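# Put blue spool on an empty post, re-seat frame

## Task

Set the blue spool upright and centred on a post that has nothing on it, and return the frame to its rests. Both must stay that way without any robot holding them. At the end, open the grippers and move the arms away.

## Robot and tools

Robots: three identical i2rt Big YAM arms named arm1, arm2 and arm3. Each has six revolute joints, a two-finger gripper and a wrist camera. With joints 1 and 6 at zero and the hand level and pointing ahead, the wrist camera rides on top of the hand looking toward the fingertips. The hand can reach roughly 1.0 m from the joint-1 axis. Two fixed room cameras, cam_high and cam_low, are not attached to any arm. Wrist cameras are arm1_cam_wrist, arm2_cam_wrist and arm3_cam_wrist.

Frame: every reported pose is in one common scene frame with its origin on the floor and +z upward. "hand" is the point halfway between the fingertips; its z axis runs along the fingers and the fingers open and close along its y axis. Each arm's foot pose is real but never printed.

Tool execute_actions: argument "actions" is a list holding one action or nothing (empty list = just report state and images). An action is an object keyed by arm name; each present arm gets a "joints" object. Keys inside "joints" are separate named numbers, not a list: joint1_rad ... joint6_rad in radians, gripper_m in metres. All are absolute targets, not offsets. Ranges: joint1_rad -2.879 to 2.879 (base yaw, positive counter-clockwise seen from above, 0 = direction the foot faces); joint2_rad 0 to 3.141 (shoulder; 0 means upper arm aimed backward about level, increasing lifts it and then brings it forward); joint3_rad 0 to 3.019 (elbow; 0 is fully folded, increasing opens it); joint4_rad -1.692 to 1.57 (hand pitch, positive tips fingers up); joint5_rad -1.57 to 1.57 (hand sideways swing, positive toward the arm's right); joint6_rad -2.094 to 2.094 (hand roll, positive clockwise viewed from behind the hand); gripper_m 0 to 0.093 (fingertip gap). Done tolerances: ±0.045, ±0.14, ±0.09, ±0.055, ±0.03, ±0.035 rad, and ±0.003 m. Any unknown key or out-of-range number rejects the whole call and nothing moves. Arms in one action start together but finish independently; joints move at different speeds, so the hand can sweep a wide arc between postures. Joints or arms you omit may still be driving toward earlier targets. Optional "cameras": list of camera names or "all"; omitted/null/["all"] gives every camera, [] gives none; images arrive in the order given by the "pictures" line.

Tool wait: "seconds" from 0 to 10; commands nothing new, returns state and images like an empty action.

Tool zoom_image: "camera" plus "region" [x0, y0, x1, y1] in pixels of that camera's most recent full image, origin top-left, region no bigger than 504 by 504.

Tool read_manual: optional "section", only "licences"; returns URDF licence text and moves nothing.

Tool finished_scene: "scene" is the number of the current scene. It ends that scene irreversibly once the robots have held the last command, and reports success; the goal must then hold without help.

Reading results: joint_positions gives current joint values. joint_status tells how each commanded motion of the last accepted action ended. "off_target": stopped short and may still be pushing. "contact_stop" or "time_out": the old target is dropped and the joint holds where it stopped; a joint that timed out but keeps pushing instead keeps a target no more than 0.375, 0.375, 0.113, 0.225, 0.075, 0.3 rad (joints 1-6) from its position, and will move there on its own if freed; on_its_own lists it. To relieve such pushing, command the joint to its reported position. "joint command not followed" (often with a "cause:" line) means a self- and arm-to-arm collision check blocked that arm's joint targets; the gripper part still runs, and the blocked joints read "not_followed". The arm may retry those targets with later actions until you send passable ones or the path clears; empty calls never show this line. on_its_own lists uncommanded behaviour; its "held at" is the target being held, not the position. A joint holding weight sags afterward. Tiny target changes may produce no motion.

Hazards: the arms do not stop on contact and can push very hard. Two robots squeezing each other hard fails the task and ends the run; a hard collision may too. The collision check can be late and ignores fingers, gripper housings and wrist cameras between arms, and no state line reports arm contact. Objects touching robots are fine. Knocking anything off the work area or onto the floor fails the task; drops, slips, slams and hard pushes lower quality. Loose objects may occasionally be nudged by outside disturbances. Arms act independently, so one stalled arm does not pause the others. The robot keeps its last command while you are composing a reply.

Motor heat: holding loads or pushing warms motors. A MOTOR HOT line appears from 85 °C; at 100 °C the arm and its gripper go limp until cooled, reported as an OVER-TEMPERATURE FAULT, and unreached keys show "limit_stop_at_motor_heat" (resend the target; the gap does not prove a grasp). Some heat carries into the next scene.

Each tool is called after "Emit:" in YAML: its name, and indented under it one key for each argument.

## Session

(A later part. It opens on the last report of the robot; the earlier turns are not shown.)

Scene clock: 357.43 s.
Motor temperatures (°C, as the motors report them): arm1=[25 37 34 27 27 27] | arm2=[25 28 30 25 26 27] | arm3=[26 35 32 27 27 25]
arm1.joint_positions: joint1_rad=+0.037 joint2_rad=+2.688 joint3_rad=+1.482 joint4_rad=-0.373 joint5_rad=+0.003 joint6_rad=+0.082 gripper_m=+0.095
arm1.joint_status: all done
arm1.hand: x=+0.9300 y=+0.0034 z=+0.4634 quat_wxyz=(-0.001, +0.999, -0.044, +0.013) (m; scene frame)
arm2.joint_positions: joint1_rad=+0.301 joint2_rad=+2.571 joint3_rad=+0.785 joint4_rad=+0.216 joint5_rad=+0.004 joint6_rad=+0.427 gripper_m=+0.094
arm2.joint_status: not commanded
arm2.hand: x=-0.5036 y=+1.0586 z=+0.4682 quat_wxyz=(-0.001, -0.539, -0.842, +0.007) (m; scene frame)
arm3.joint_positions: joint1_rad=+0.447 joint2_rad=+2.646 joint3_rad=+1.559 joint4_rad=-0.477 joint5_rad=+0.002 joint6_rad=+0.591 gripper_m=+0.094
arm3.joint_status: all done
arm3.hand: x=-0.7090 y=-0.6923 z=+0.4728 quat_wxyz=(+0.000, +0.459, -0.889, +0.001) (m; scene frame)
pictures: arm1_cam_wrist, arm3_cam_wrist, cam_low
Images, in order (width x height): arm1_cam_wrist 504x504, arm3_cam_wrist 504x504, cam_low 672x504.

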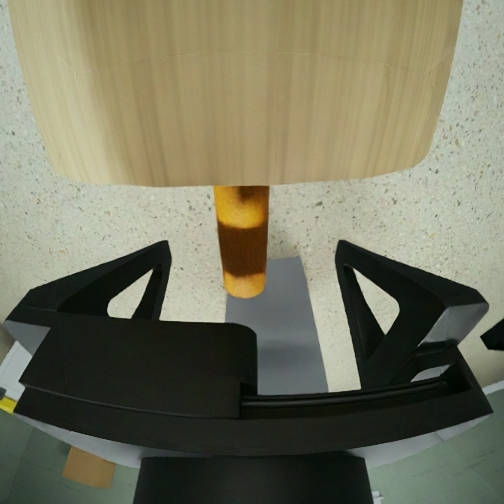

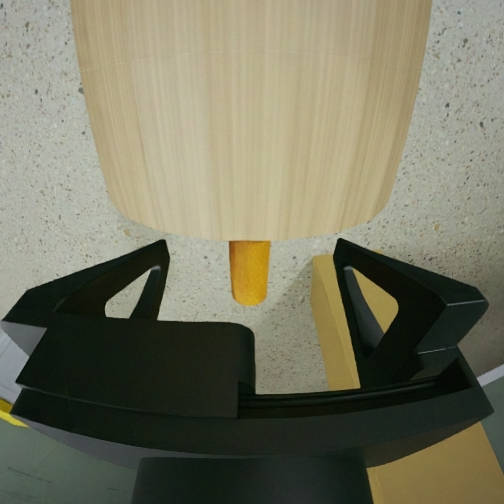

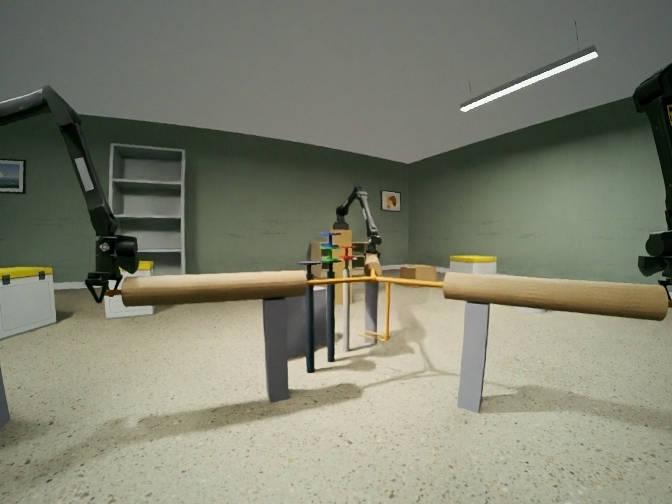

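Emit:
execute_actions:
  actions:
    - {"arm1": {"joints": {"joint4_rad": -0.335}}}
  cameras: []

Emit:
execute_actions:
  actions:
    - {"arm1": {"joints": {"gripper_m": 0.0}}, "arm2": {"joints": {"gripper_m": 0.0}}, "arm3": {"joints": {"gripper_m": 0.0}}}

Scene clock: 365.23 s.
Motor temperatures (°C, as the motors report them): arm1=[25 37 34 27 27 27] | arm2=[25 28 30 25 26 27] | arm3=[26 35 32 27 27 25]
arm1.joint_positions: joint1_rad=+0.037 joint2_rad=+2.688 joint3_rad=+1.482 joint4_rad=-0.350 joint5_rad=+0.003 joint6_rad=+0.082 gripper_m=+0.095
arm1.joint_status: all done
arm1.hand: x=+0.9243 y=+0.0034 z=+0.4633 quat_wxyz=(+0.000, +0.999, -0.044, +0.001) (m; scene frame)
arm2.joint_positions: joint1_rad=+0.301 joint2_rad=+2.571 joint3_rad=+0.785 joint4_rad=+0.216 joint5_rad=+0.004 joint6_rad=+0.427 gripper_m=+0.094
arm2.joint_status: not commanded
arm2.hand: x=-0.5036 y=+1.0586 z=+0.4682 quat_wxyz=(-0.001, -0.539, -0.842, +0.007) (m; scene frame)
arm3.joint_positions: joint1_rad=+0.447 joint2_rad=+2.646 joint3_rad=+1.559 joint4_rad=-0.477 joint5_rad=+0.002 joint6_rad=+0.591 gripper_m=+0.094
arm3.joint_status: not commanded
arm3.hand: x=-0.7090 y=-0.6923 z=+0.4728 quat_wxyz=(+0.000, +0.459, -0.889, +0.001) (m; scene frame)
pictures: none
No camera images: the call's "cameras" was empty. Leave "cameras" out to get every camera's image.

Scene clock: 365.97 s.
Motor temperatures (°C, as the motors report them): arm1=[25 37 34 27 27 27] | arm2=[25 28 30 25 26 27] | arm3=[26 35 32 27 27 25]
arm1.joint_positions: joint1_rad=+0.039 joint2_rad=+2.688 joint3_rad=+1.482 joint4_rad=-0.349 joint5_rad=+0.000 joint6_rad=+0.082 gripper_m=+0.018
arm1.joint_status: gripper_m off_target (ended at +0.018, target +0.000)
arm1.hand: x=+0.9240 y=+0.0022 z=+0.4633 quat_wxyz=(+0.001, +0.999, -0.044, +0.000) (m; scene frame)
arm2.joint_positions: joint1_rad=+0.302 joint2_rad=+2.572 joint3_rad=+0.785 joint4_rad=+0.217 joint5_rad=+0.000 joint6_rad=+0.443 gripper_m=+0.019
arm2.joint_status: gripper_m off_target (ended at +0.019, target +0.000)
arm2.hand: x=-0.5031 y=+1.0591 z=+0.4681 quat_wxyz=(-0.001, -0.546, -0.838, +0.005) (m; scene frame)
arm3.joint_positions: joint1_rad=+0.447 joint2_rad=+2.646 joint3_rad=+1.559 joint4_rad=-0.475 joint5_rad=+0.004 joint6_rad=+0.595 gripper_m=+0.019
arm3.joint_status: gripper_m off_target (ended at +0.019, target +0.000)
arm3.hand: x=-0.7087 y=-0.6922 z=+0.4726 quat_wxyz=(-0.001, +0.457, -0.890, +0.001) (m; scene frame)
pictures: arm1_cam_wrist, arm2_cam_wrist, arm3_cam_wrist, cam_high, cam_low
Images, in order (width x height): arm1_cam_wrist 504x504, arm2_cam_wrist 504x504, arm3_cam_wrist 504x504, cam_high 672x504, cam_low 672x504.

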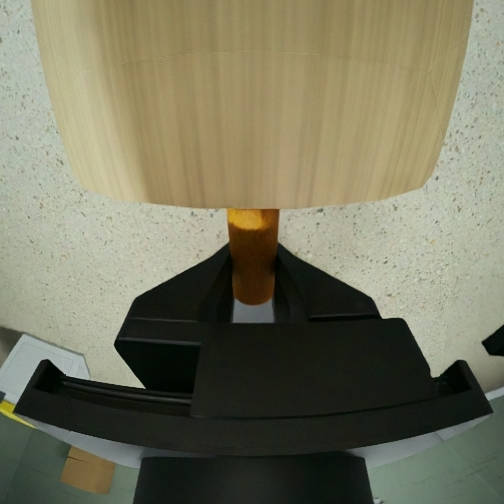

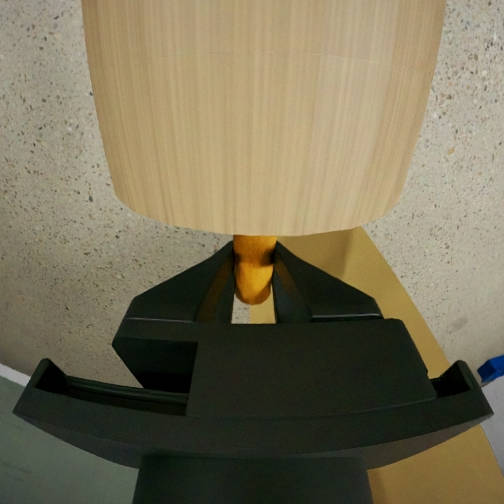

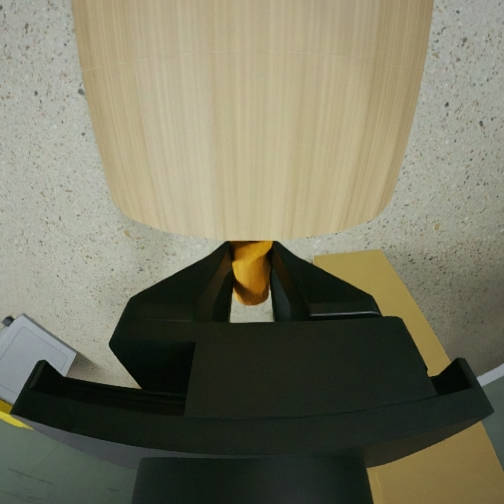

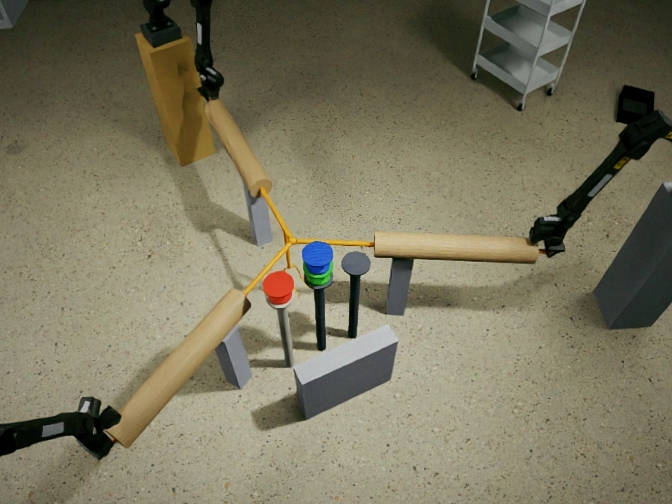

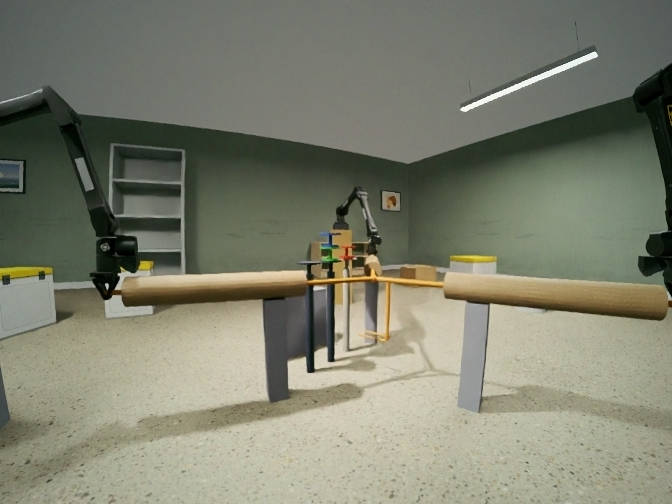

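Emit:
execute_actions:
  actions:
    - {"arm1": {"joints": {"joint2_rad": 2.4475, "joint3_rad": 1.339, "joint4_rad": -0.445}}, "arm2": {"joints": {"joint2_rad": 2.2374, "joint3_rad": 0.6313, "joint4_rad": 0.035}}, "arm3": {"joints": {"joint2_rad": 2.4226, "joint3_rad": 1.4475, "joint4_rad": -0.589}}}
  cameras: ["cam_high", "cam_low"]

Scene clock: 417.73 s.
Motor temperatures (°C, as the motors report them): arm1=[25 38 34 27 27 27] | arm2=[25 28 30 25 26 27] | arm3=[26 35 32 27 27 25]
arm1.joint_positions: joint1_rad=+0.044 joint2_rad=+2.460 joint3_rad=+1.344 joint4_rad=-0.431 joint5_rad=+0.001 joint6_rad=+0.086 gripper_m=+0.018
arm1.joint_status: all done
arm1.hand: x=+0.9222 y=-0.0001 z=+0.5581 quat_wxyz=(+0.001, +0.999, -0.043, -0.004) (m; scene frame)
arm2.joint_positions: joint1_rad=+0.302 joint2_rad=+2.253 joint3_rad=+0.635 joint4_rad=+0.045 joint5_rad=+0.000 joint6_rad=+0.446 gripper_m=+0.019
arm2.joint_status: all done
arm2.hand: x=-0.5032 y=+1.0607 z=+0.5637 quat_wxyz=(+0.000, -0.547, -0.837, +0.005) (m; scene frame)
arm3.joint_positions: joint1_rad=+0.455 joint2_rad=+2.429 joint3_rad=+1.450 joint4_rad=-0.584 joint5_rad=+0.005 joint6_rad=+0.605 gripper_m=+0.019
arm3.joint_status: all done
arm3.hand: x=-0.7132 y=-0.6900 z=+0.5699 quat_wxyz=(-0.002, +0.456, -0.890, +0.001) (m; scene frame)
pictures: cam_high, cam_low
Images, in order (width x height): cam_high 672x504, cam_low 672x504.

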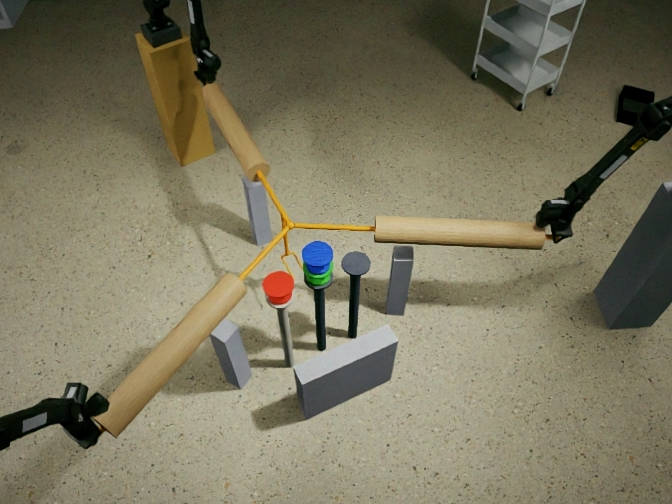

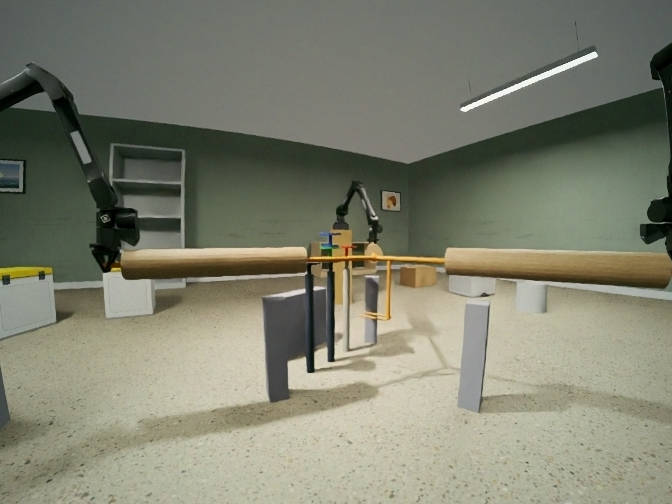

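Emit:
execute_actions:
  actions:
    - {"arm1": {"joints": {"joint2_rad": 2.103, "joint3_rad": 1.247, "joint4_rad": -0.703}}, "arm2": {"joints": {"joint2_rad": 1.668, "joint3_rad": 0.553, "joint4_rad": -0.454}}, "arm3": {"joints": {"joint2_rad": 2.122, "joint3_rad": 1.401, "joint4_rad": -0.844}}}
  cameras: ["cam_high", "cam_low"]

Scene clock: 441.63 s.
Motor temperatures (°C, as the motors report them): arm1=[25 39 34 27 27 27] | arm2=[25 29 30 25 26 27] | arm3=[26 37 32 27 27 25]
arm1.joint_positions: joint1_rad=+0.043 joint2_rad=+2.111 joint3_rad=+1.249 joint4_rad=-0.689 joint5_rad=-0.001 joint6_rad=+0.086 gripper_m=+0.018
arm1.joint_status: all done
arm1.hand: x=+0.9234 y=+0.0004 z=+0.7155 quat_wxyz=(+0.002, +0.999, -0.043, -0.002) (m; scene frame)
arm2.joint_positions: joint1_rad=+0.303 joint2_rad=+1.680 joint3_rad=+0.551 joint4_rad=-0.439 joint5_rad=+0.003 joint6_rad=+0.448 gripper_m=+0.019
arm2.joint_status: all done
arm2.hand: x=-0.5027 y=+1.0617 z=+0.7178 quat_wxyz=(-0.002, -0.548, -0.837, +0.007) (m; scene frame)
arm3.joint_positions: joint1_rad=+0.457 joint2_rad=+2.124 joint3_rad=+1.403 joint4_rad=-0.843 joint5_rad=+0.006 joint6_rad=+0.610 gripper_m=+0.019
arm3.joint_status: all done
arm3.hand: x=-0.7142 y=-0.6898 z=+0.7245 quat_wxyz=(-0.002, +0.455, -0.891, +0.003) (m; scene frame)
pictures: cam_high, cam_low
Images, in order (width x height): cam_high 672x504, cam_low 672x504.

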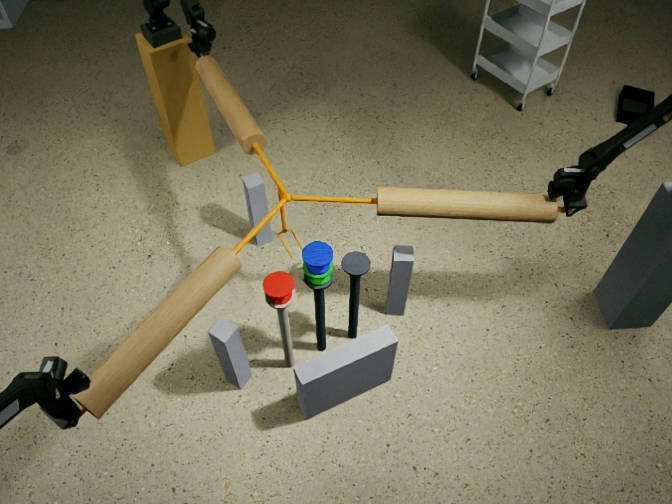

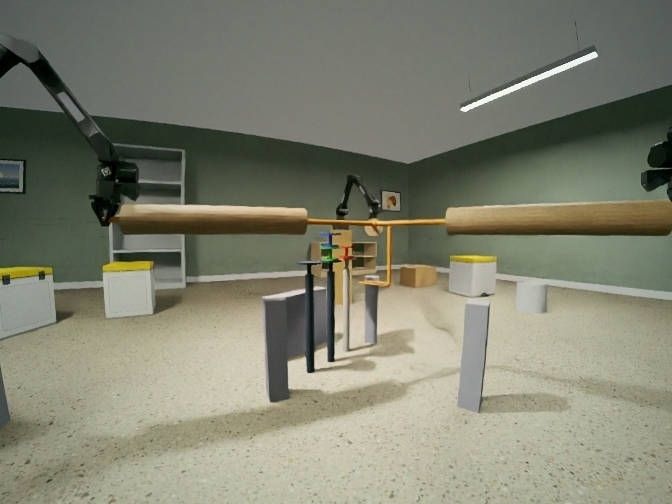

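Emit:
execute_actions:
  actions:
    - {"arm1": {"joints": {"joint2_rad": 1.810, "joint3_rad": 1.360, "joint4_rad": -1.099}}, "arm2": {"joints": {"joint2_rad": 1.211, "joint3_rad": 0.752, "joint4_rad": -1.108}}, "arm3": {"joints": {"joint2_rad": 1.888, "joint3_rad": 1.565, "joint4_rad": -1.229}}}
  cameras: ["cam_high", "cam_low"]

Emit:
zoom_image:
  camera: "cam_low"
  region: [280, 170, 430, 300]

Emit:
zoom_image:
  camera: "cam_high"
  region: [220, 140, 420, 320]

Scene clock: 469.03 s.
Motor temperatures (°C, as the motors report them): arm1=[25 39 36 27 27 27] | arm2=[25 28 31 25 26 27] | arm3=[26 37 34 27 27 25]
arm1.joint_positions: joint1_rad=+0.044 joint2_rad=+1.812 joint3_rad=+1.324 joint4_rad=-1.078 joint5_rad=+0.003 joint6_rad=+0.090 gripper_m=+0.018
arm1.joint_status: all done
arm1.hand: x=+0.9324 y=+0.0007 z=+0.8877 quat_wxyz=(-0.001, +0.999, -0.045, +0.006) (m; scene frame)
arm2.joint_positions: joint1_rad=+0.307 joint2_rad=+1.215 joint3_rad=+0.728 joint4_rad=-1.056 joint5_rad=+0.004 joint6_rad=+0.455 gripper_m=+0.019
arm2.joint_status: all done
arm2.hand: x=-0.4990 y=+1.0622 z=+0.8940 quat_wxyz=(-0.014, -0.549, -0.836, +0.009) (m; scene frame)
arm3.joint_positions: joint1_rad=+0.448 joint2_rad=+1.892 joint3_rad=+1.526 joint4_rad=-1.207 joint5_rad=+0.010 joint6_rad=+0.603 gripper_m=+0.019
arm3.joint_status: all done
arm3.hand: x=-0.7081 y=-0.6933 z=+0.8916 quat_wxyz=(-0.002, +0.454, -0.891, +0.007) (m; scene frame)
pictures: cam_high, cam_low
Images, in order (width x height): cam_high 672x504, cam_low 672x504.

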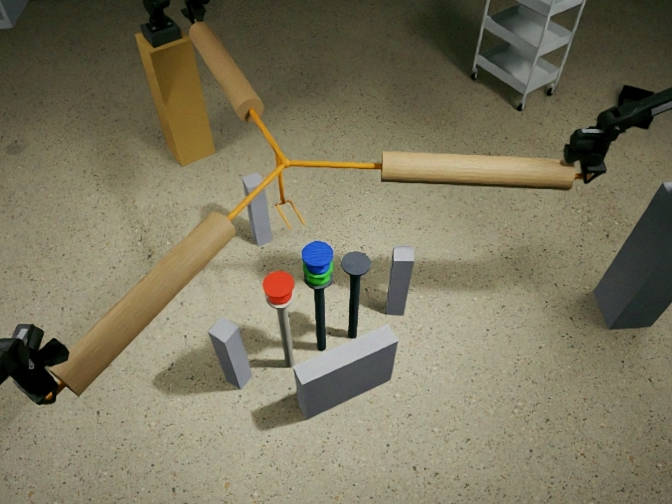

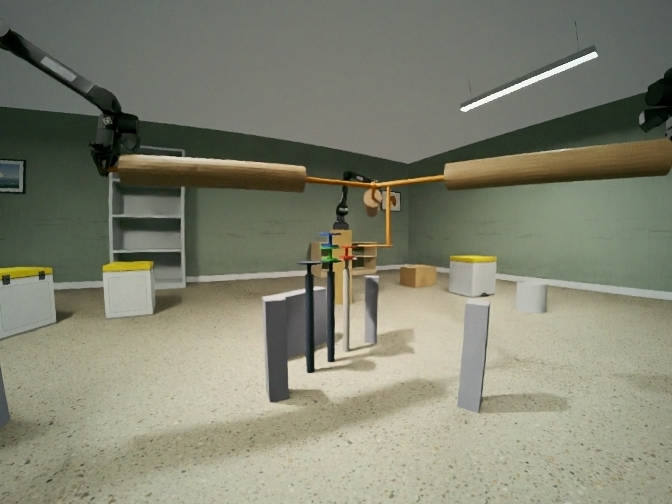

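Region (280, 170, 430, 300) of cam_low's 672x504 image, scaled by 3.360, with more detail than that image has; it fills the top 437 rows of this view, and the rest is white.

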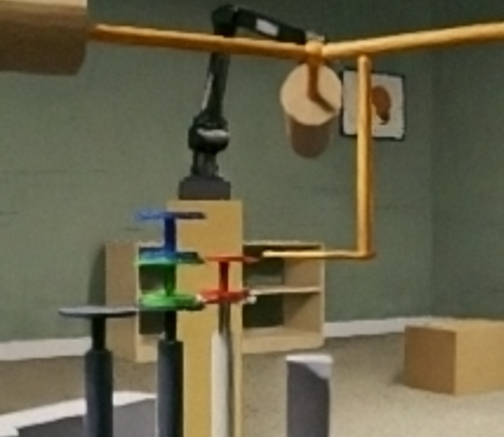

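Region (220, 140, 420, 320) of cam_high's 672x504 image, scaled by 2.520, with more detail than that image has; it fills the top 454 rows of this view, and the rest is white.

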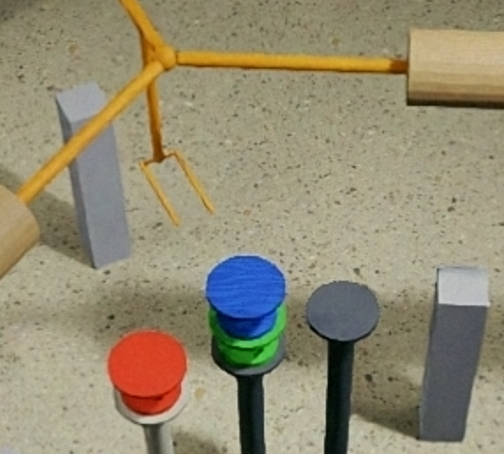

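Emit:
execute_actions:
  actions:
    - {"arm1": {"joints": {"joint1_rad": 0.245, "joint2_rad": 1.726, "joint3_rad": 1.297, "joint4_rad": -1.135, "joint6_rad": 0.295}}, "arm2": {"joints": {"joint1_rad": 0.155, "joint2_rad": 1.436, "joint3_rad": 1.038, "joint4_rad": -1.165, "joint6_rad": 0.298}}, "arm3": {"joints": {"joint1_rad": 0.382, "joint2_rad": 1.620, "joint3_rad": 1.253, "joint4_rad": -1.198, "joint6_rad": 0.533}}}
  cameras: ["cam_high", "cam_low"]

Emit:
zoom_image:
  camera: "cam_low"
  region: [280, 170, 430, 300]

Emit:
zoom_image:
  camera: "cam_high"
  region: [220, 140, 420, 320]

Scene clock: 513.67 s.
Motor temperatures (°C, as the motors report them): arm1=[25 39 41 27 27 27] | arm2=[25 28 36 25 26 27] | arm3=[26 37 40 27 27 25]
arm1.joint_positions: joint1_rad=+0.246 joint2_rad=+1.765 joint3_rad=+1.299 joint4_rad=-1.110 joint5_rad=+0.000 joint6_rad=+0.293 gripper_m=+0.018
arm1.joint_status: all done
arm1.hand: x=+0.9576 y=-0.1005 z=+0.9028 quat_wxyz=(+0.000, +0.999, -0.045, +0.011) (m; scene frame)
arm2.joint_positions: joint1_rad=+0.157 joint2_rad=+1.450 joint3_rad=+1.006 joint4_rad=-1.139 joint5_rad=+0.005 joint6_rad=+0.314 gripper_m=+0.019
arm2.joint_status: all done
arm2.hand: x=-0.4729 y=+0.9644 z=+0.9148 quat_wxyz=(+0.006, -0.552, -0.834, +0.006) (m; scene frame)
arm3.joint_positions: joint1_rad=+0.389 joint2_rad=+1.627 joint3_rad=+1.257 joint4_rad=-1.198 joint5_rad=+0.001 joint6_rad=+0.544 gripper_m=+0.019
arm3.joint_status: all done
arm3.hand: x=-0.6848 y=-0.7889 z=+0.9272 quat_wxyz=(+0.002, +0.454, -0.891, +0.003) (m; scene frame)
pictures: cam_high, cam_low
Images, in order (width x height): cam_high 672x504, cam_low 672x504.

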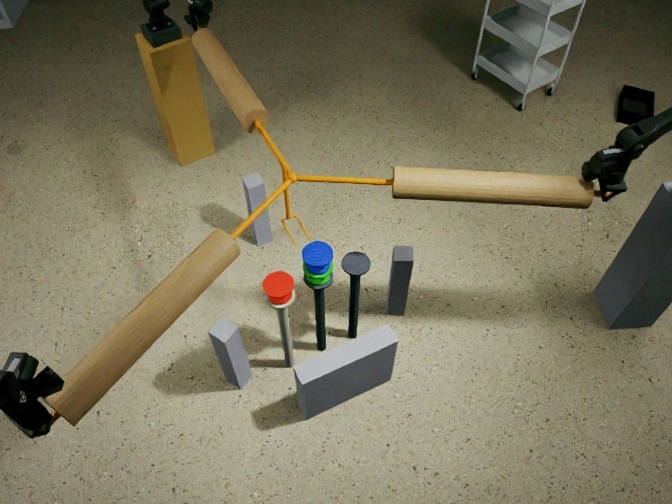

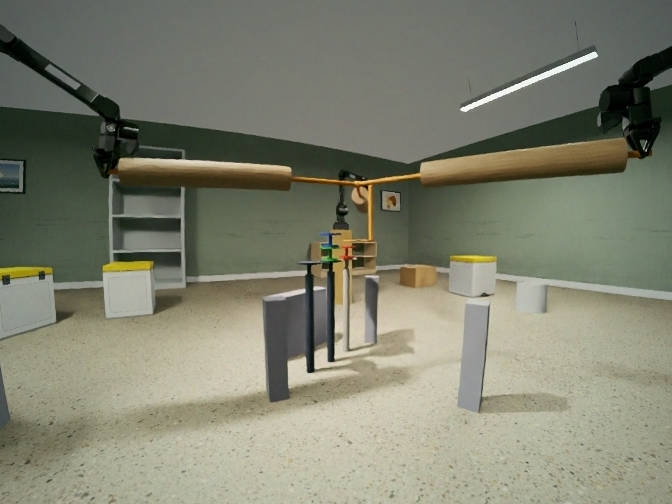

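Region (280, 170, 430, 300) of cam_low's 672x504 image, scaled by 3.360, with more detail than that image has; it fills the top 437 rows of this view, and the rest is white.

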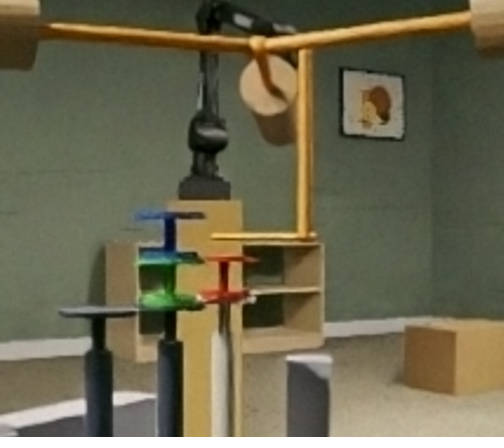

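Region (220, 140, 420, 320) of cam_high's 672x504 image, scaled by 2.520, with more detail than that image has; it fills the top 454 rows of this view, and the rest is white.

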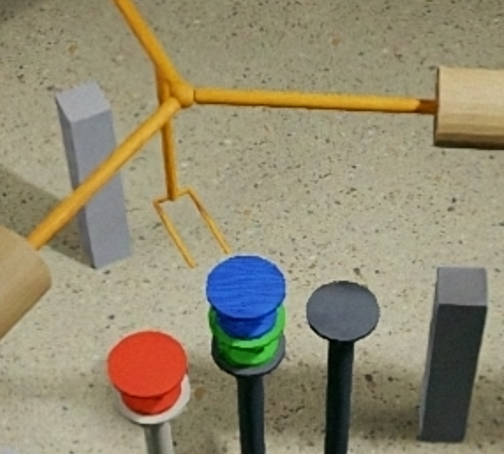

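Emit:
execute_actions:
  actions:
    - {"arm1": {"joints": {"joint1_rad": 0.428, "joint2_rad": 1.675, "joint3_rad": 1.238, "joint4_rad": -1.080, "joint6_rad": 0.475}}, "arm2": {"joints": {"joint1_rad": 0.112, "joint2_rad": 1.645, "joint3_rad": 1.287, "joint4_rad": -1.185, "joint6_rad": 0.255}}, "arm3": {"joints": {"joint1_rad": 0.264, "joint2_rad": 1.447, "joint3_rad": 1.032, "joint4_rad": -1.145, "joint6_rad": 0.414}}}
  cameras: ["cam_high", "cam_low"]

Emit:
zoom_image:
  camera: "cam_low"
  region: [280, 170, 430, 300]

Emit:
zoom_image:
  camera: "cam_high"
  region: [220, 140, 420, 320]

Scene clock: 549.83 s.
Motor temperatures (°C, as the motors report them): arm1=[25 40 39 27 27 27] | arm2=[25 28 38 25 26 27] | arm3=[26 35 37 27 27 25]
arm1.joint_positions: joint1_rad=+0.430 joint2_rad=+1.715 joint3_rad=+1.230 joint4_rad=-1.078 joint5_rad=+0.002 joint6_rad=+0.472 gripper_m=+0.018
arm1.joint_status: all done
arm1.hand: x=+1.0008 y=-0.1812 z=+0.9040 quat_wxyz=(+0.002, +0.999, -0.043, +0.005) (m; scene frame)
arm2.joint_positions: joint1_rad=+0.112 joint2_rad=+1.667 joint3_rad=+1.253 joint4_rad=-1.161 joint5_rad=+0.003 joint6_rad=+0.266 gripper_m=+0.019
arm2.joint_status: all done
arm2.hand: x=-0.4312 y=+0.8838 z=+0.9123 quat_wxyz=(+0.002, -0.551, -0.834, +0.006) (m; scene frame)
arm3.joint_positions: joint1_rad=+0.264 joint2_rad=+1.458 joint3_rad=+1.031 joint4_rad=-1.143 joint5_rad=+0.004 joint6_rad=+0.422 gripper_m=+0.019
arm3.joint_status: all done
arm3.hand: x=-0.6417 y=-0.8689 z=+0.9180 quat_wxyz=(+0.000, +0.453, -0.892, +0.005) (m; scene frame)
pictures: cam_high, cam_low
Images, in order (width x height): cam_high 672x504, cam_low 672x504.

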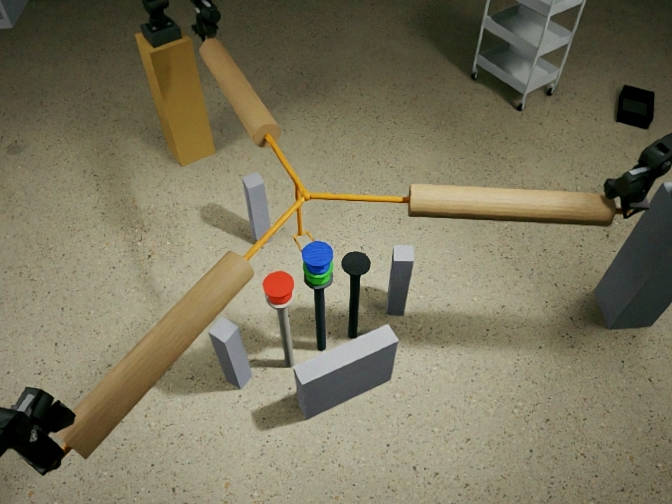

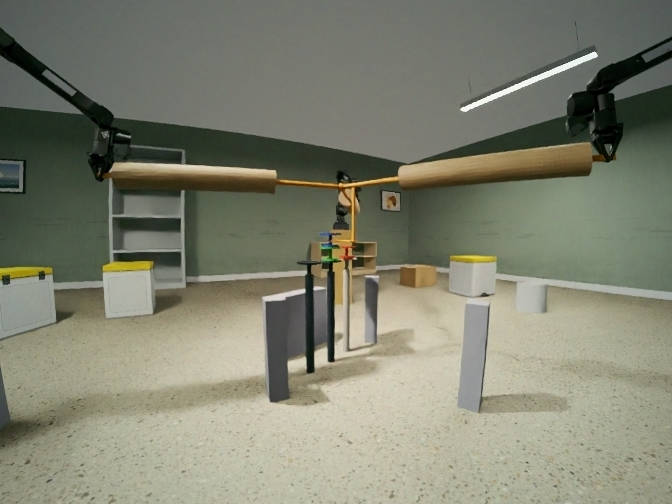

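Region (280, 170, 430, 300) of cam_low's 672x504 image, scaled by 3.360, with more detail than that image has; it fills the top 437 rows of this view, and the rest is white.

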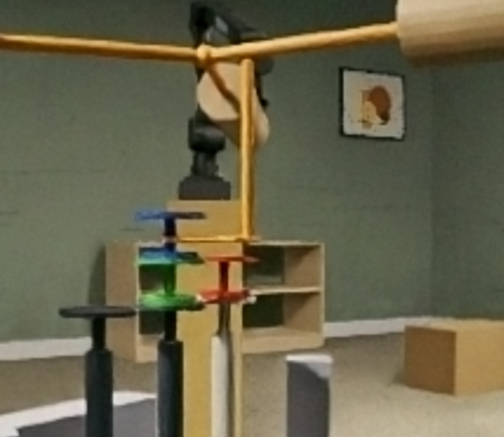

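Region (220, 140, 420, 320) of cam_high's 672x504 image, scaled by 2.520, with more detail than that image has; it fills the top 454 rows of this view, and the rest is white.

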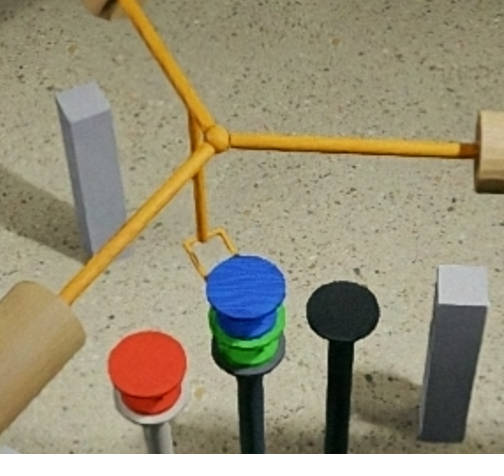

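Emit:
execute_actions:
  actions:
    - {"arm1": {"joints": {"joint1_rad": 0.543, "joint3_rad": 1.265, "joint4_rad": -1.095, "joint6_rad": 0.590}}, "arm2": {"joints": {"joint1_rad": 0.087, "joint2_rad": 1.767, "joint3_rad": 1.465, "joint4_rad": -1.237, "joint6_rad": 0.230}}, "arm3": {"joints": {"joint1_rad": 0.173, "joint2_rad": 1.332, "joint3_rad": 0.925, "joint4_rad": -1.147, "joint6_rad": 0.322}}}
  cameras: ["cam_high", "cam_low"]

Emit:
zoom_image:
  camera: "cam_low"
  region: [280, 170, 430, 300]

Emit:
zoom_image:
  camera: "cam_high"
  region: [220, 140, 420, 320]

Scene clock: 572.57 s.
Motor temperatures (°C, as the motors report them): arm1=[25 41 40 27 27 27] | arm2=[25 30 39 25 26 27] | arm3=[26 34 37 27 27 25]
arm1.joint_positions: joint1_rad=+0.540 joint2_rad=+1.715 joint3_rad=+1.230 joint4_rad=-1.078 joint5_rad=+0.003 joint6_rad=+0.583 gripper_m=+0.018
arm1.joint_status: all done
arm1.hand: x=+1.0236 y=-0.2292 z=+0.9045 quat_wxyz=(+0.001, +0.999, -0.043, +0.005) (m; scene frame)
arm2.joint_positions: joint1_rad=+0.084 joint2_rad=+1.788 joint3_rad=+1.422 joint4_rad=-1.208 joint5_rad=+0.003 joint6_rad=+0.237 gripper_m=+0.019
arm2.joint_status: all done
arm2.hand: x=-0.4111 y=+0.8345 z=+0.9143 quat_wxyz=(+0.001, -0.551, -0.834, +0.006) (m; scene frame)
arm3.joint_positions: joint1_rad=+0.171 joint2_rad=+1.347 joint3_rad=+0.921 joint4_rad=-1.141 joint5_rad=+0.005 joint6_rad=+0.327 gripper_m=+0.019
arm3.joint_status: all done
arm3.hand: x=-0.6185 y=-0.9185 z=+0.9190 quat_wxyz=(-0.001, +0.453, -0.891, +0.004) (m; scene frame)
pictures: cam_high, cam_low
Images, in order (width x height): cam_high 672x504, cam_low 672x504.

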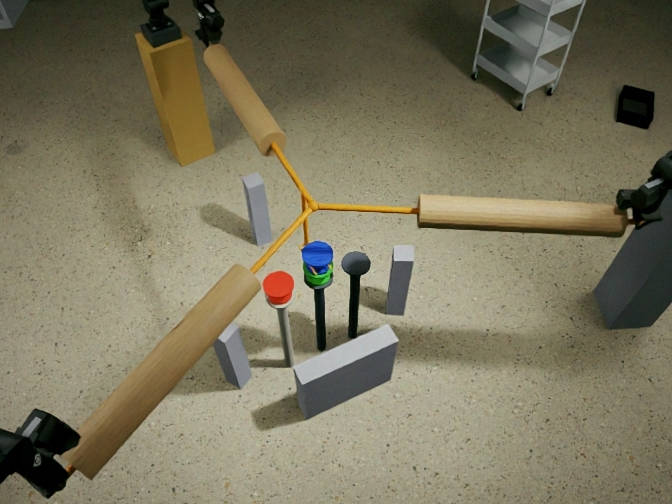

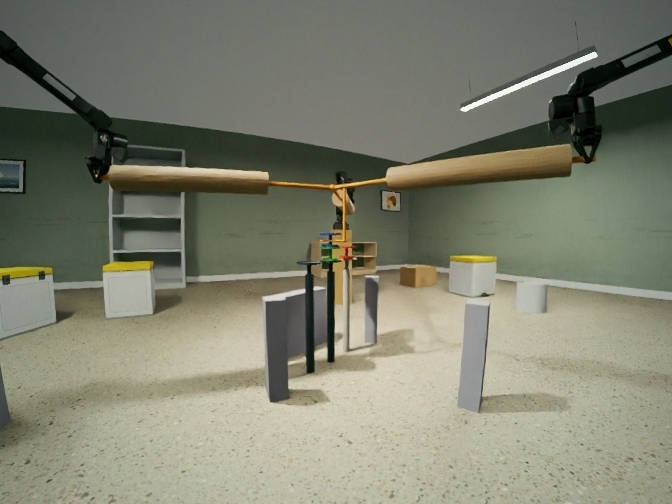

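Region (280, 170, 430, 300) of cam_low's 672x504 image, scaled by 3.360, with more detail than that image has; it fills the top 437 rows of this view, and the rest is white.

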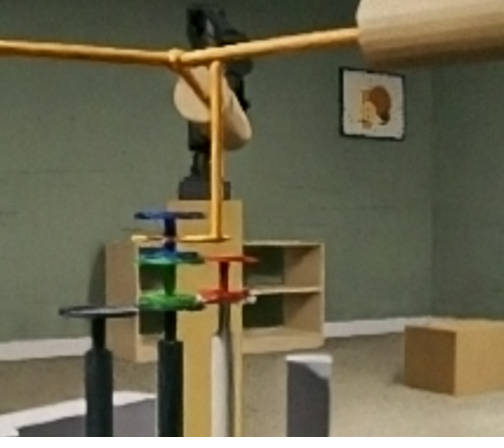

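Region (220, 140, 420, 320) of cam_high's 672x504 image, scaled by 2.520, with more detail than that image has; it fills the top 454 rows of this view, and the rest is white.

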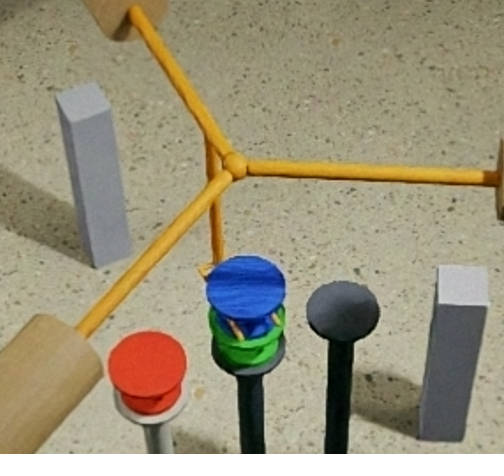

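Emit:
execute_actions:
  actions:
    - {"arm1": {"joints": {"joint2_rad": 1.603, "joint3_rad": 1.350, "joint4_rad": -1.245}}, "arm2": {"joints": {"joint2_rad": 1.722, "joint3_rad": 1.558, "joint4_rad": -1.372}}, "arm3": {"joints": {"joint2_rad": 1.281, "joint3_rad": 1.070, "joint4_rad": -1.320}}}
  cameras: ["cam_high", "cam_low"]

Emit:
zoom_image:
  camera: "cam_low"
  region: [280, 170, 430, 300]

Emit:
zoom_image:
  camera: "cam_high"
  region: [220, 140, 420, 320]

Scene clock: 590.63 s.
Motor temperatures (°C, as the motors report them): arm1=[25 41 43 27 27 27] | arm2=[25 30 41 25 26 27] | arm3=[26 33 38 27 27 25]
arm1.joint_positions: joint1_rad=+0.539 joint2_rad=+1.627 joint3_rad=+1.301 joint4_rad=-1.214 joint5_rad=+0.004 joint6_rad=+0.583 gripper_m=+0.018
arm1.joint_status: all done
arm1.hand: x=+1.0247 y=-0.2272 z=+0.9699 quat_wxyz=(+0.007, +0.999, -0.043, -0.006) (m; scene frame)
arm2.joint_positions: joint1_rad=+0.083 joint2_rad=+1.741 joint3_rad=+1.514 joint4_rad=-1.345 joint5_rad=+0.003 joint6_rad=+0.237 gripper_m=+0.019
arm2.joint_status: all done
arm2.hand: x=-0.4120 y=+0.8356 z=+0.9710 quat_wxyz=(+0.001, -0.551, -0.834, +0.006) (m; scene frame)
arm3.joint_positions: joint1_rad=+0.171 joint2_rad=+1.296 joint3_rad=+1.019 joint4_rad=-1.294 joint5_rad=+0.010 joint6_rad=+0.327 gripper_m=+0.019
arm3.joint_status: all done
arm3.hand: x=-0.6179 y=-0.9190 z=+0.9713 quat_wxyz=(-0.001, +0.453, -0.891, +0.007) (m; scene frame)
pictures: cam_high, cam_low
Images, in order (width x height): cam_high 672x504, cam_low 672x504.

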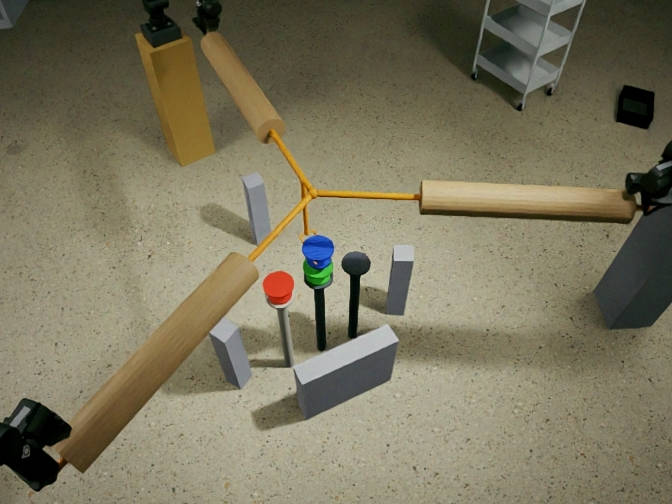

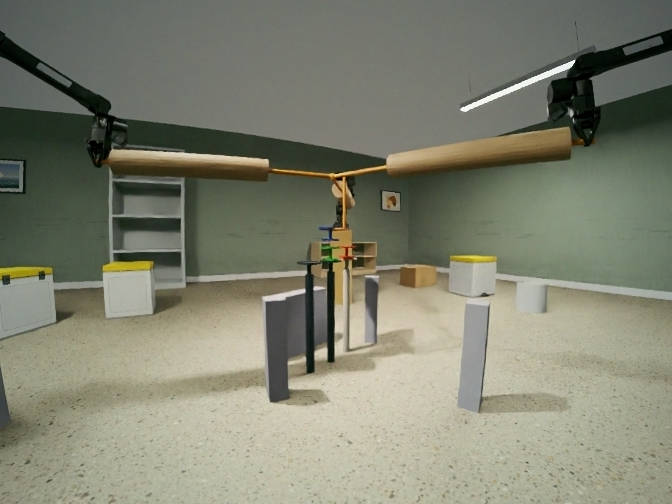

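Region (280, 170, 430, 300) of cam_low's 672x504 image, scaled by 3.360, with more detail than that image has; it fills the top 437 rows of this view, and the rest is white.

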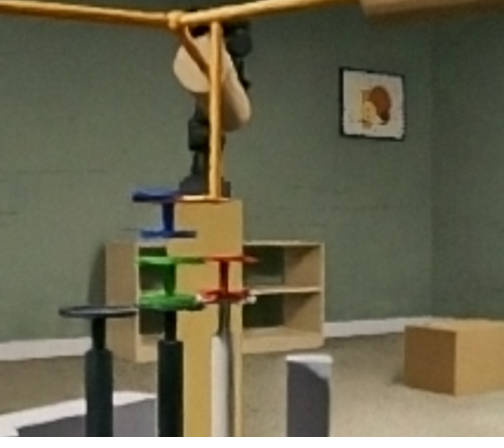

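Region (220, 140, 420, 320) of cam_high's 672x504 image, scaled by 2.520, with more detail than that image has; it fills the top 454 rows of this view, and the rest is white.

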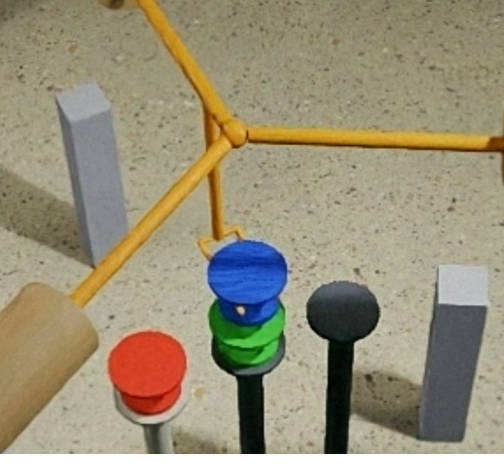

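Emit:
execute_actions:
  actions:
    - {"arm1": {"joints": {"joint1_rad": 0.522, "joint2_rad": 1.300, "joint3_rad": 0.970, "joint4_rad": -1.195, "joint6_rad": 0.565}}, "arm2": {"joints": {"joint1_rad": 0.315, "joint2_rad": 1.792, "joint3_rad": 1.658, "joint4_rad": -1.400, "joint6_rad": 0.470}}, "arm3": {"joints": {"joint1_rad": -0.020, "joint2_rad": 1.546, "joint3_rad": 1.338, "joint4_rad": -1.320, "joint6_rad": 0.132}}}
  cameras: ["cam_high", "cam_low"]

Emit:
zoom_image:
  camera: "cam_low"
  region: [260, 170, 410, 300]

Emit:
zoom_image:
  camera: "cam_high"
  region: [220, 140, 420, 320]

Scene clock: 640.47 s.
Motor temperatures (°C, as the motors report them): arm1=[25 40 48 27 27 27] | arm2=[25 31 43 25 26 27] | arm3=[26 33 45 27 27 25]
arm1.joint_positions: joint1_rad=+0.520 joint2_rad=+1.312 joint3_rad=+0.966 joint4_rad=-1.201 joint5_rad=+0.005 joint6_rad=+0.568 gripper_m=+0.018
arm1.joint_status: all done
arm1.hand: x=+1.1309 y=-0.1619 z=+0.9734 quat_wxyz=(+0.005, +0.999, -0.046, -0.003) (m; scene frame)
arm2.joint_positions: joint1_rad=+0.316 joint2_rad=+1.814 joint3_rad=+1.615 joint4_rad=-1.378 joint5_rad=+0.000 joint6_rad=+0.475 gripper_m=+0.019
arm2.joint_status: all done
arm2.hand: x=-0.3017 y=+0.9022 z=+0.9701 quat_wxyz=(+0.003, -0.554, -0.833, +0.004) (m; scene frame)
arm3.joint_positions: joint1_rad=-0.011 joint2_rad=+1.567 joint3_rad=+1.294 joint4_rad=-1.300 joint5_rad=+0.006 joint6_rad=+0.145 gripper_m=+0.019
arm3.joint_status: all done
arm3.hand: x=-0.5115 y=-0.8521 z=+0.9676 quat_wxyz=(+0.002, +0.453, -0.891, +0.007) (m; scene frame)
pictures: cam_high, cam_low
Images, in order (width x height): cam_high 672x504, cam_low 672x504.

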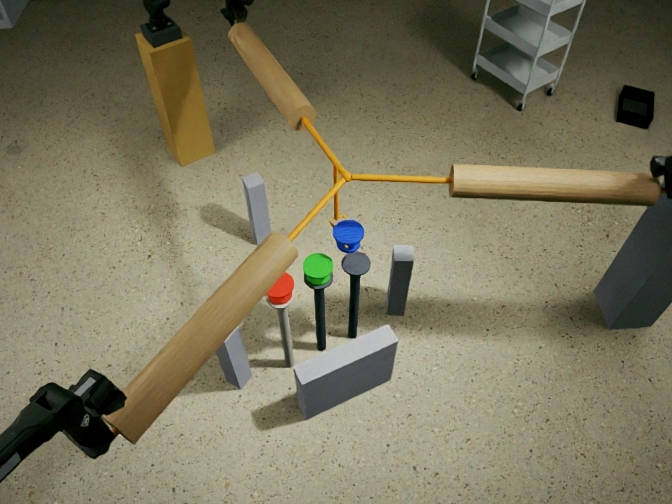

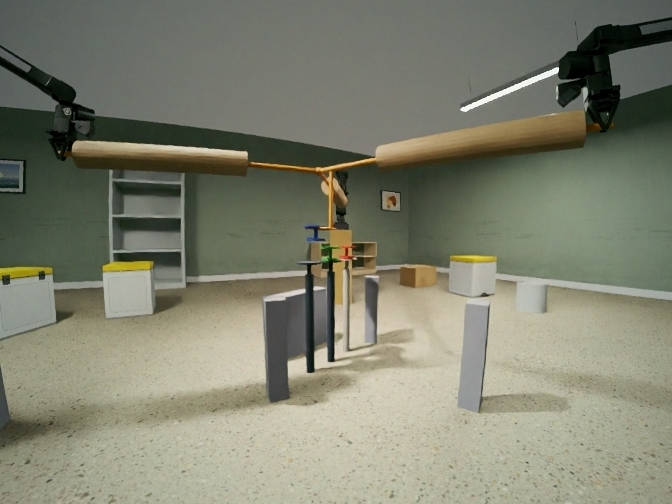

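Region (260, 170, 410, 300) of cam_low's 672x504 image, scaled by 3.360, with more detail than that image has; it fills the top 437 rows of this view, and the rest is white.

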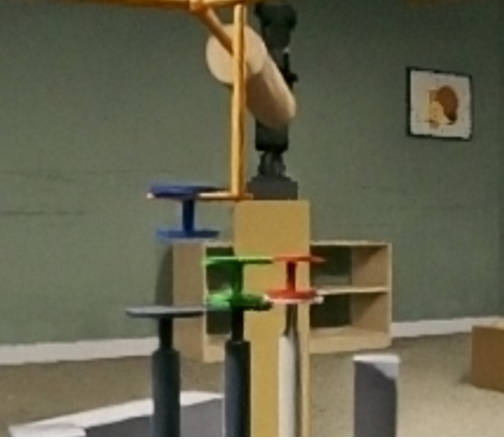

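Region (220, 140, 420, 320) of cam_high's 672x504 image, scaled by 2.520, with more detail than that image has; it fills the top 454 rows of this view, and the rest is white.

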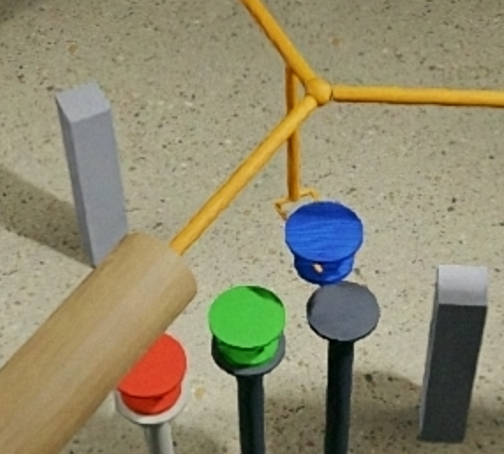

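Emit:
execute_actions:
  actions:
    - {"arm1": {"joints": {"joint1_rad": 0.591, "joint2_rad": 1.365, "joint3_rad": 0.815, "joint4_rad": -1.012, "joint6_rad": 0.638}}, "arm2": {"joints": {"joint1_rad": 0.336, "joint2_rad": 1.905, "joint3_rad": 1.660, "joint4_rad": -1.262, "joint6_rad": 0.487}}, "arm3": {"joints": {"joint1_rad": -0.085, "joint2_rad": 1.610, "joint3_rad": 1.212, "joint4_rad": -1.146, "joint6_rad": 0.068}}}
  cameras: ["cam_high", "cam_low"]

Emit:
zoom_image:
  camera: "cam_low"
  region: [260, 170, 410, 300]

Emit:
zoom_image:
  camera: "cam_high"
  region: [220, 140, 420, 320]

Scene clock: 692.27 s.
Motor temperatures (°C, as the motors report them): arm1=[25 37 44 27 27 27] | arm2=[25 32 45 25 26 27] | arm3=[26 34 46 27 27 25]
arm1.joint_positions: joint1_rad=+0.581 joint2_rad=+1.380 joint3_rad=+0.811 joint4_rad=-1.014 joint5_rad=-0.001 joint6_rad=+0.625 gripper_m=+0.018
arm1.joint_status: all done
arm1.hand: x=+1.1608 y=-0.1715 z=+0.8989 quat_wxyz=(-0.002, +0.999, -0.043, +0.014) (m; scene frame)
arm2.joint_positions: joint1_rad=+0.327 joint2_rad=+1.943 joint3_rad=+1.619 joint4_rad=-1.255 joint5_rad=+0.000 joint6_rad=+0.483 gripper_m=+0.019
arm2.joint_status: all done
arm2.hand: x=-0.2743 y=+0.8865 z=+0.9009 quat_wxyz=(+0.003, -0.552, -0.834, +0.004) (m; scene frame)
arm3.joint_positions: joint1_rad=-0.089 joint2_rad=+1.638 joint3_rad=+1.207 joint4_rad=-1.148 joint5_rad=+0.006 joint6_rad=+0.066 gripper_m=+0.019
arm3.joint_status: all done
arm3.hand: x=-0.4781 y=-0.8667 z=+0.9055 quat_wxyz=(+0.004, +0.453, -0.891, +0.009) (m; scene frame)
pictures: cam_high, cam_low
Images, in order (width x height): cam_high 672x504, cam_low 672x504.

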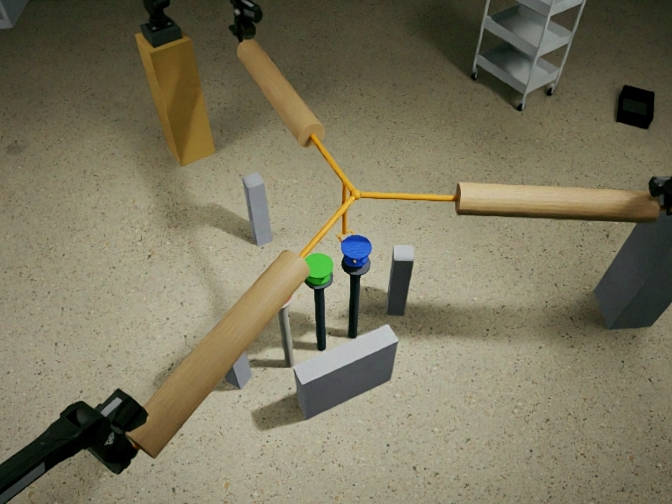

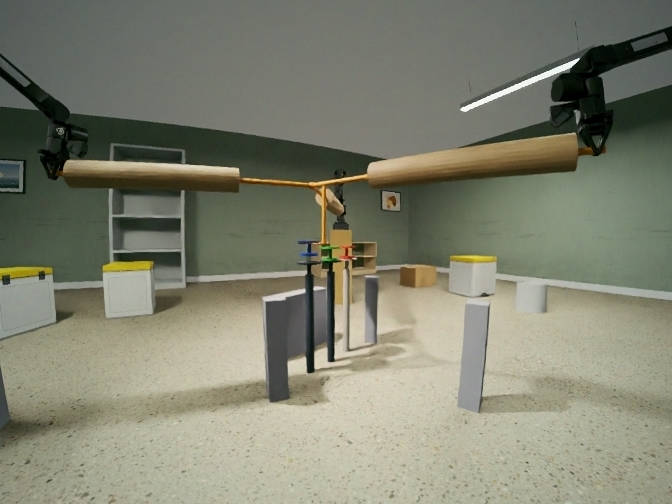

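Region (260, 170, 410, 300) of cam_low's 672x504 image, scaled by 3.360, with more detail than that image has; it fills the top 437 rows of this view, and the rest is white.

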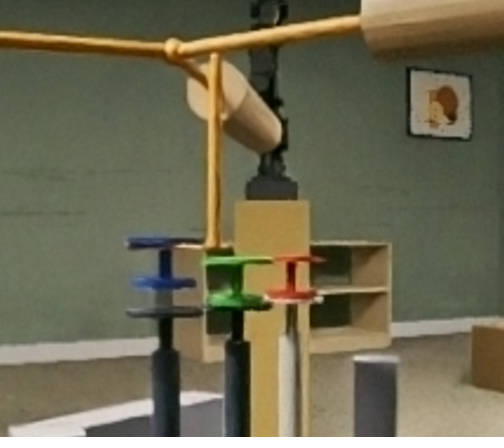

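Region (220, 140, 420, 320) of cam_high's 672x504 image, scaled by 2.520, with more detail than that image has; it fills the top 454 rows of this view, and the rest is white.

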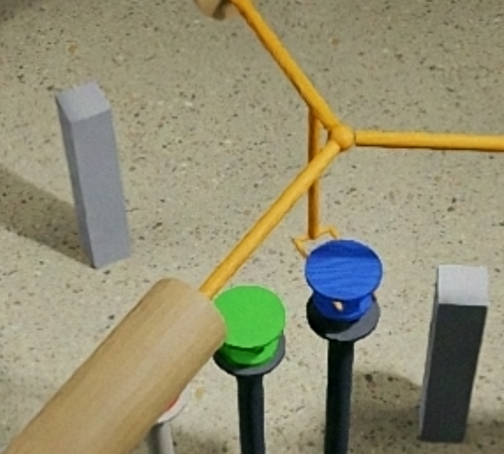

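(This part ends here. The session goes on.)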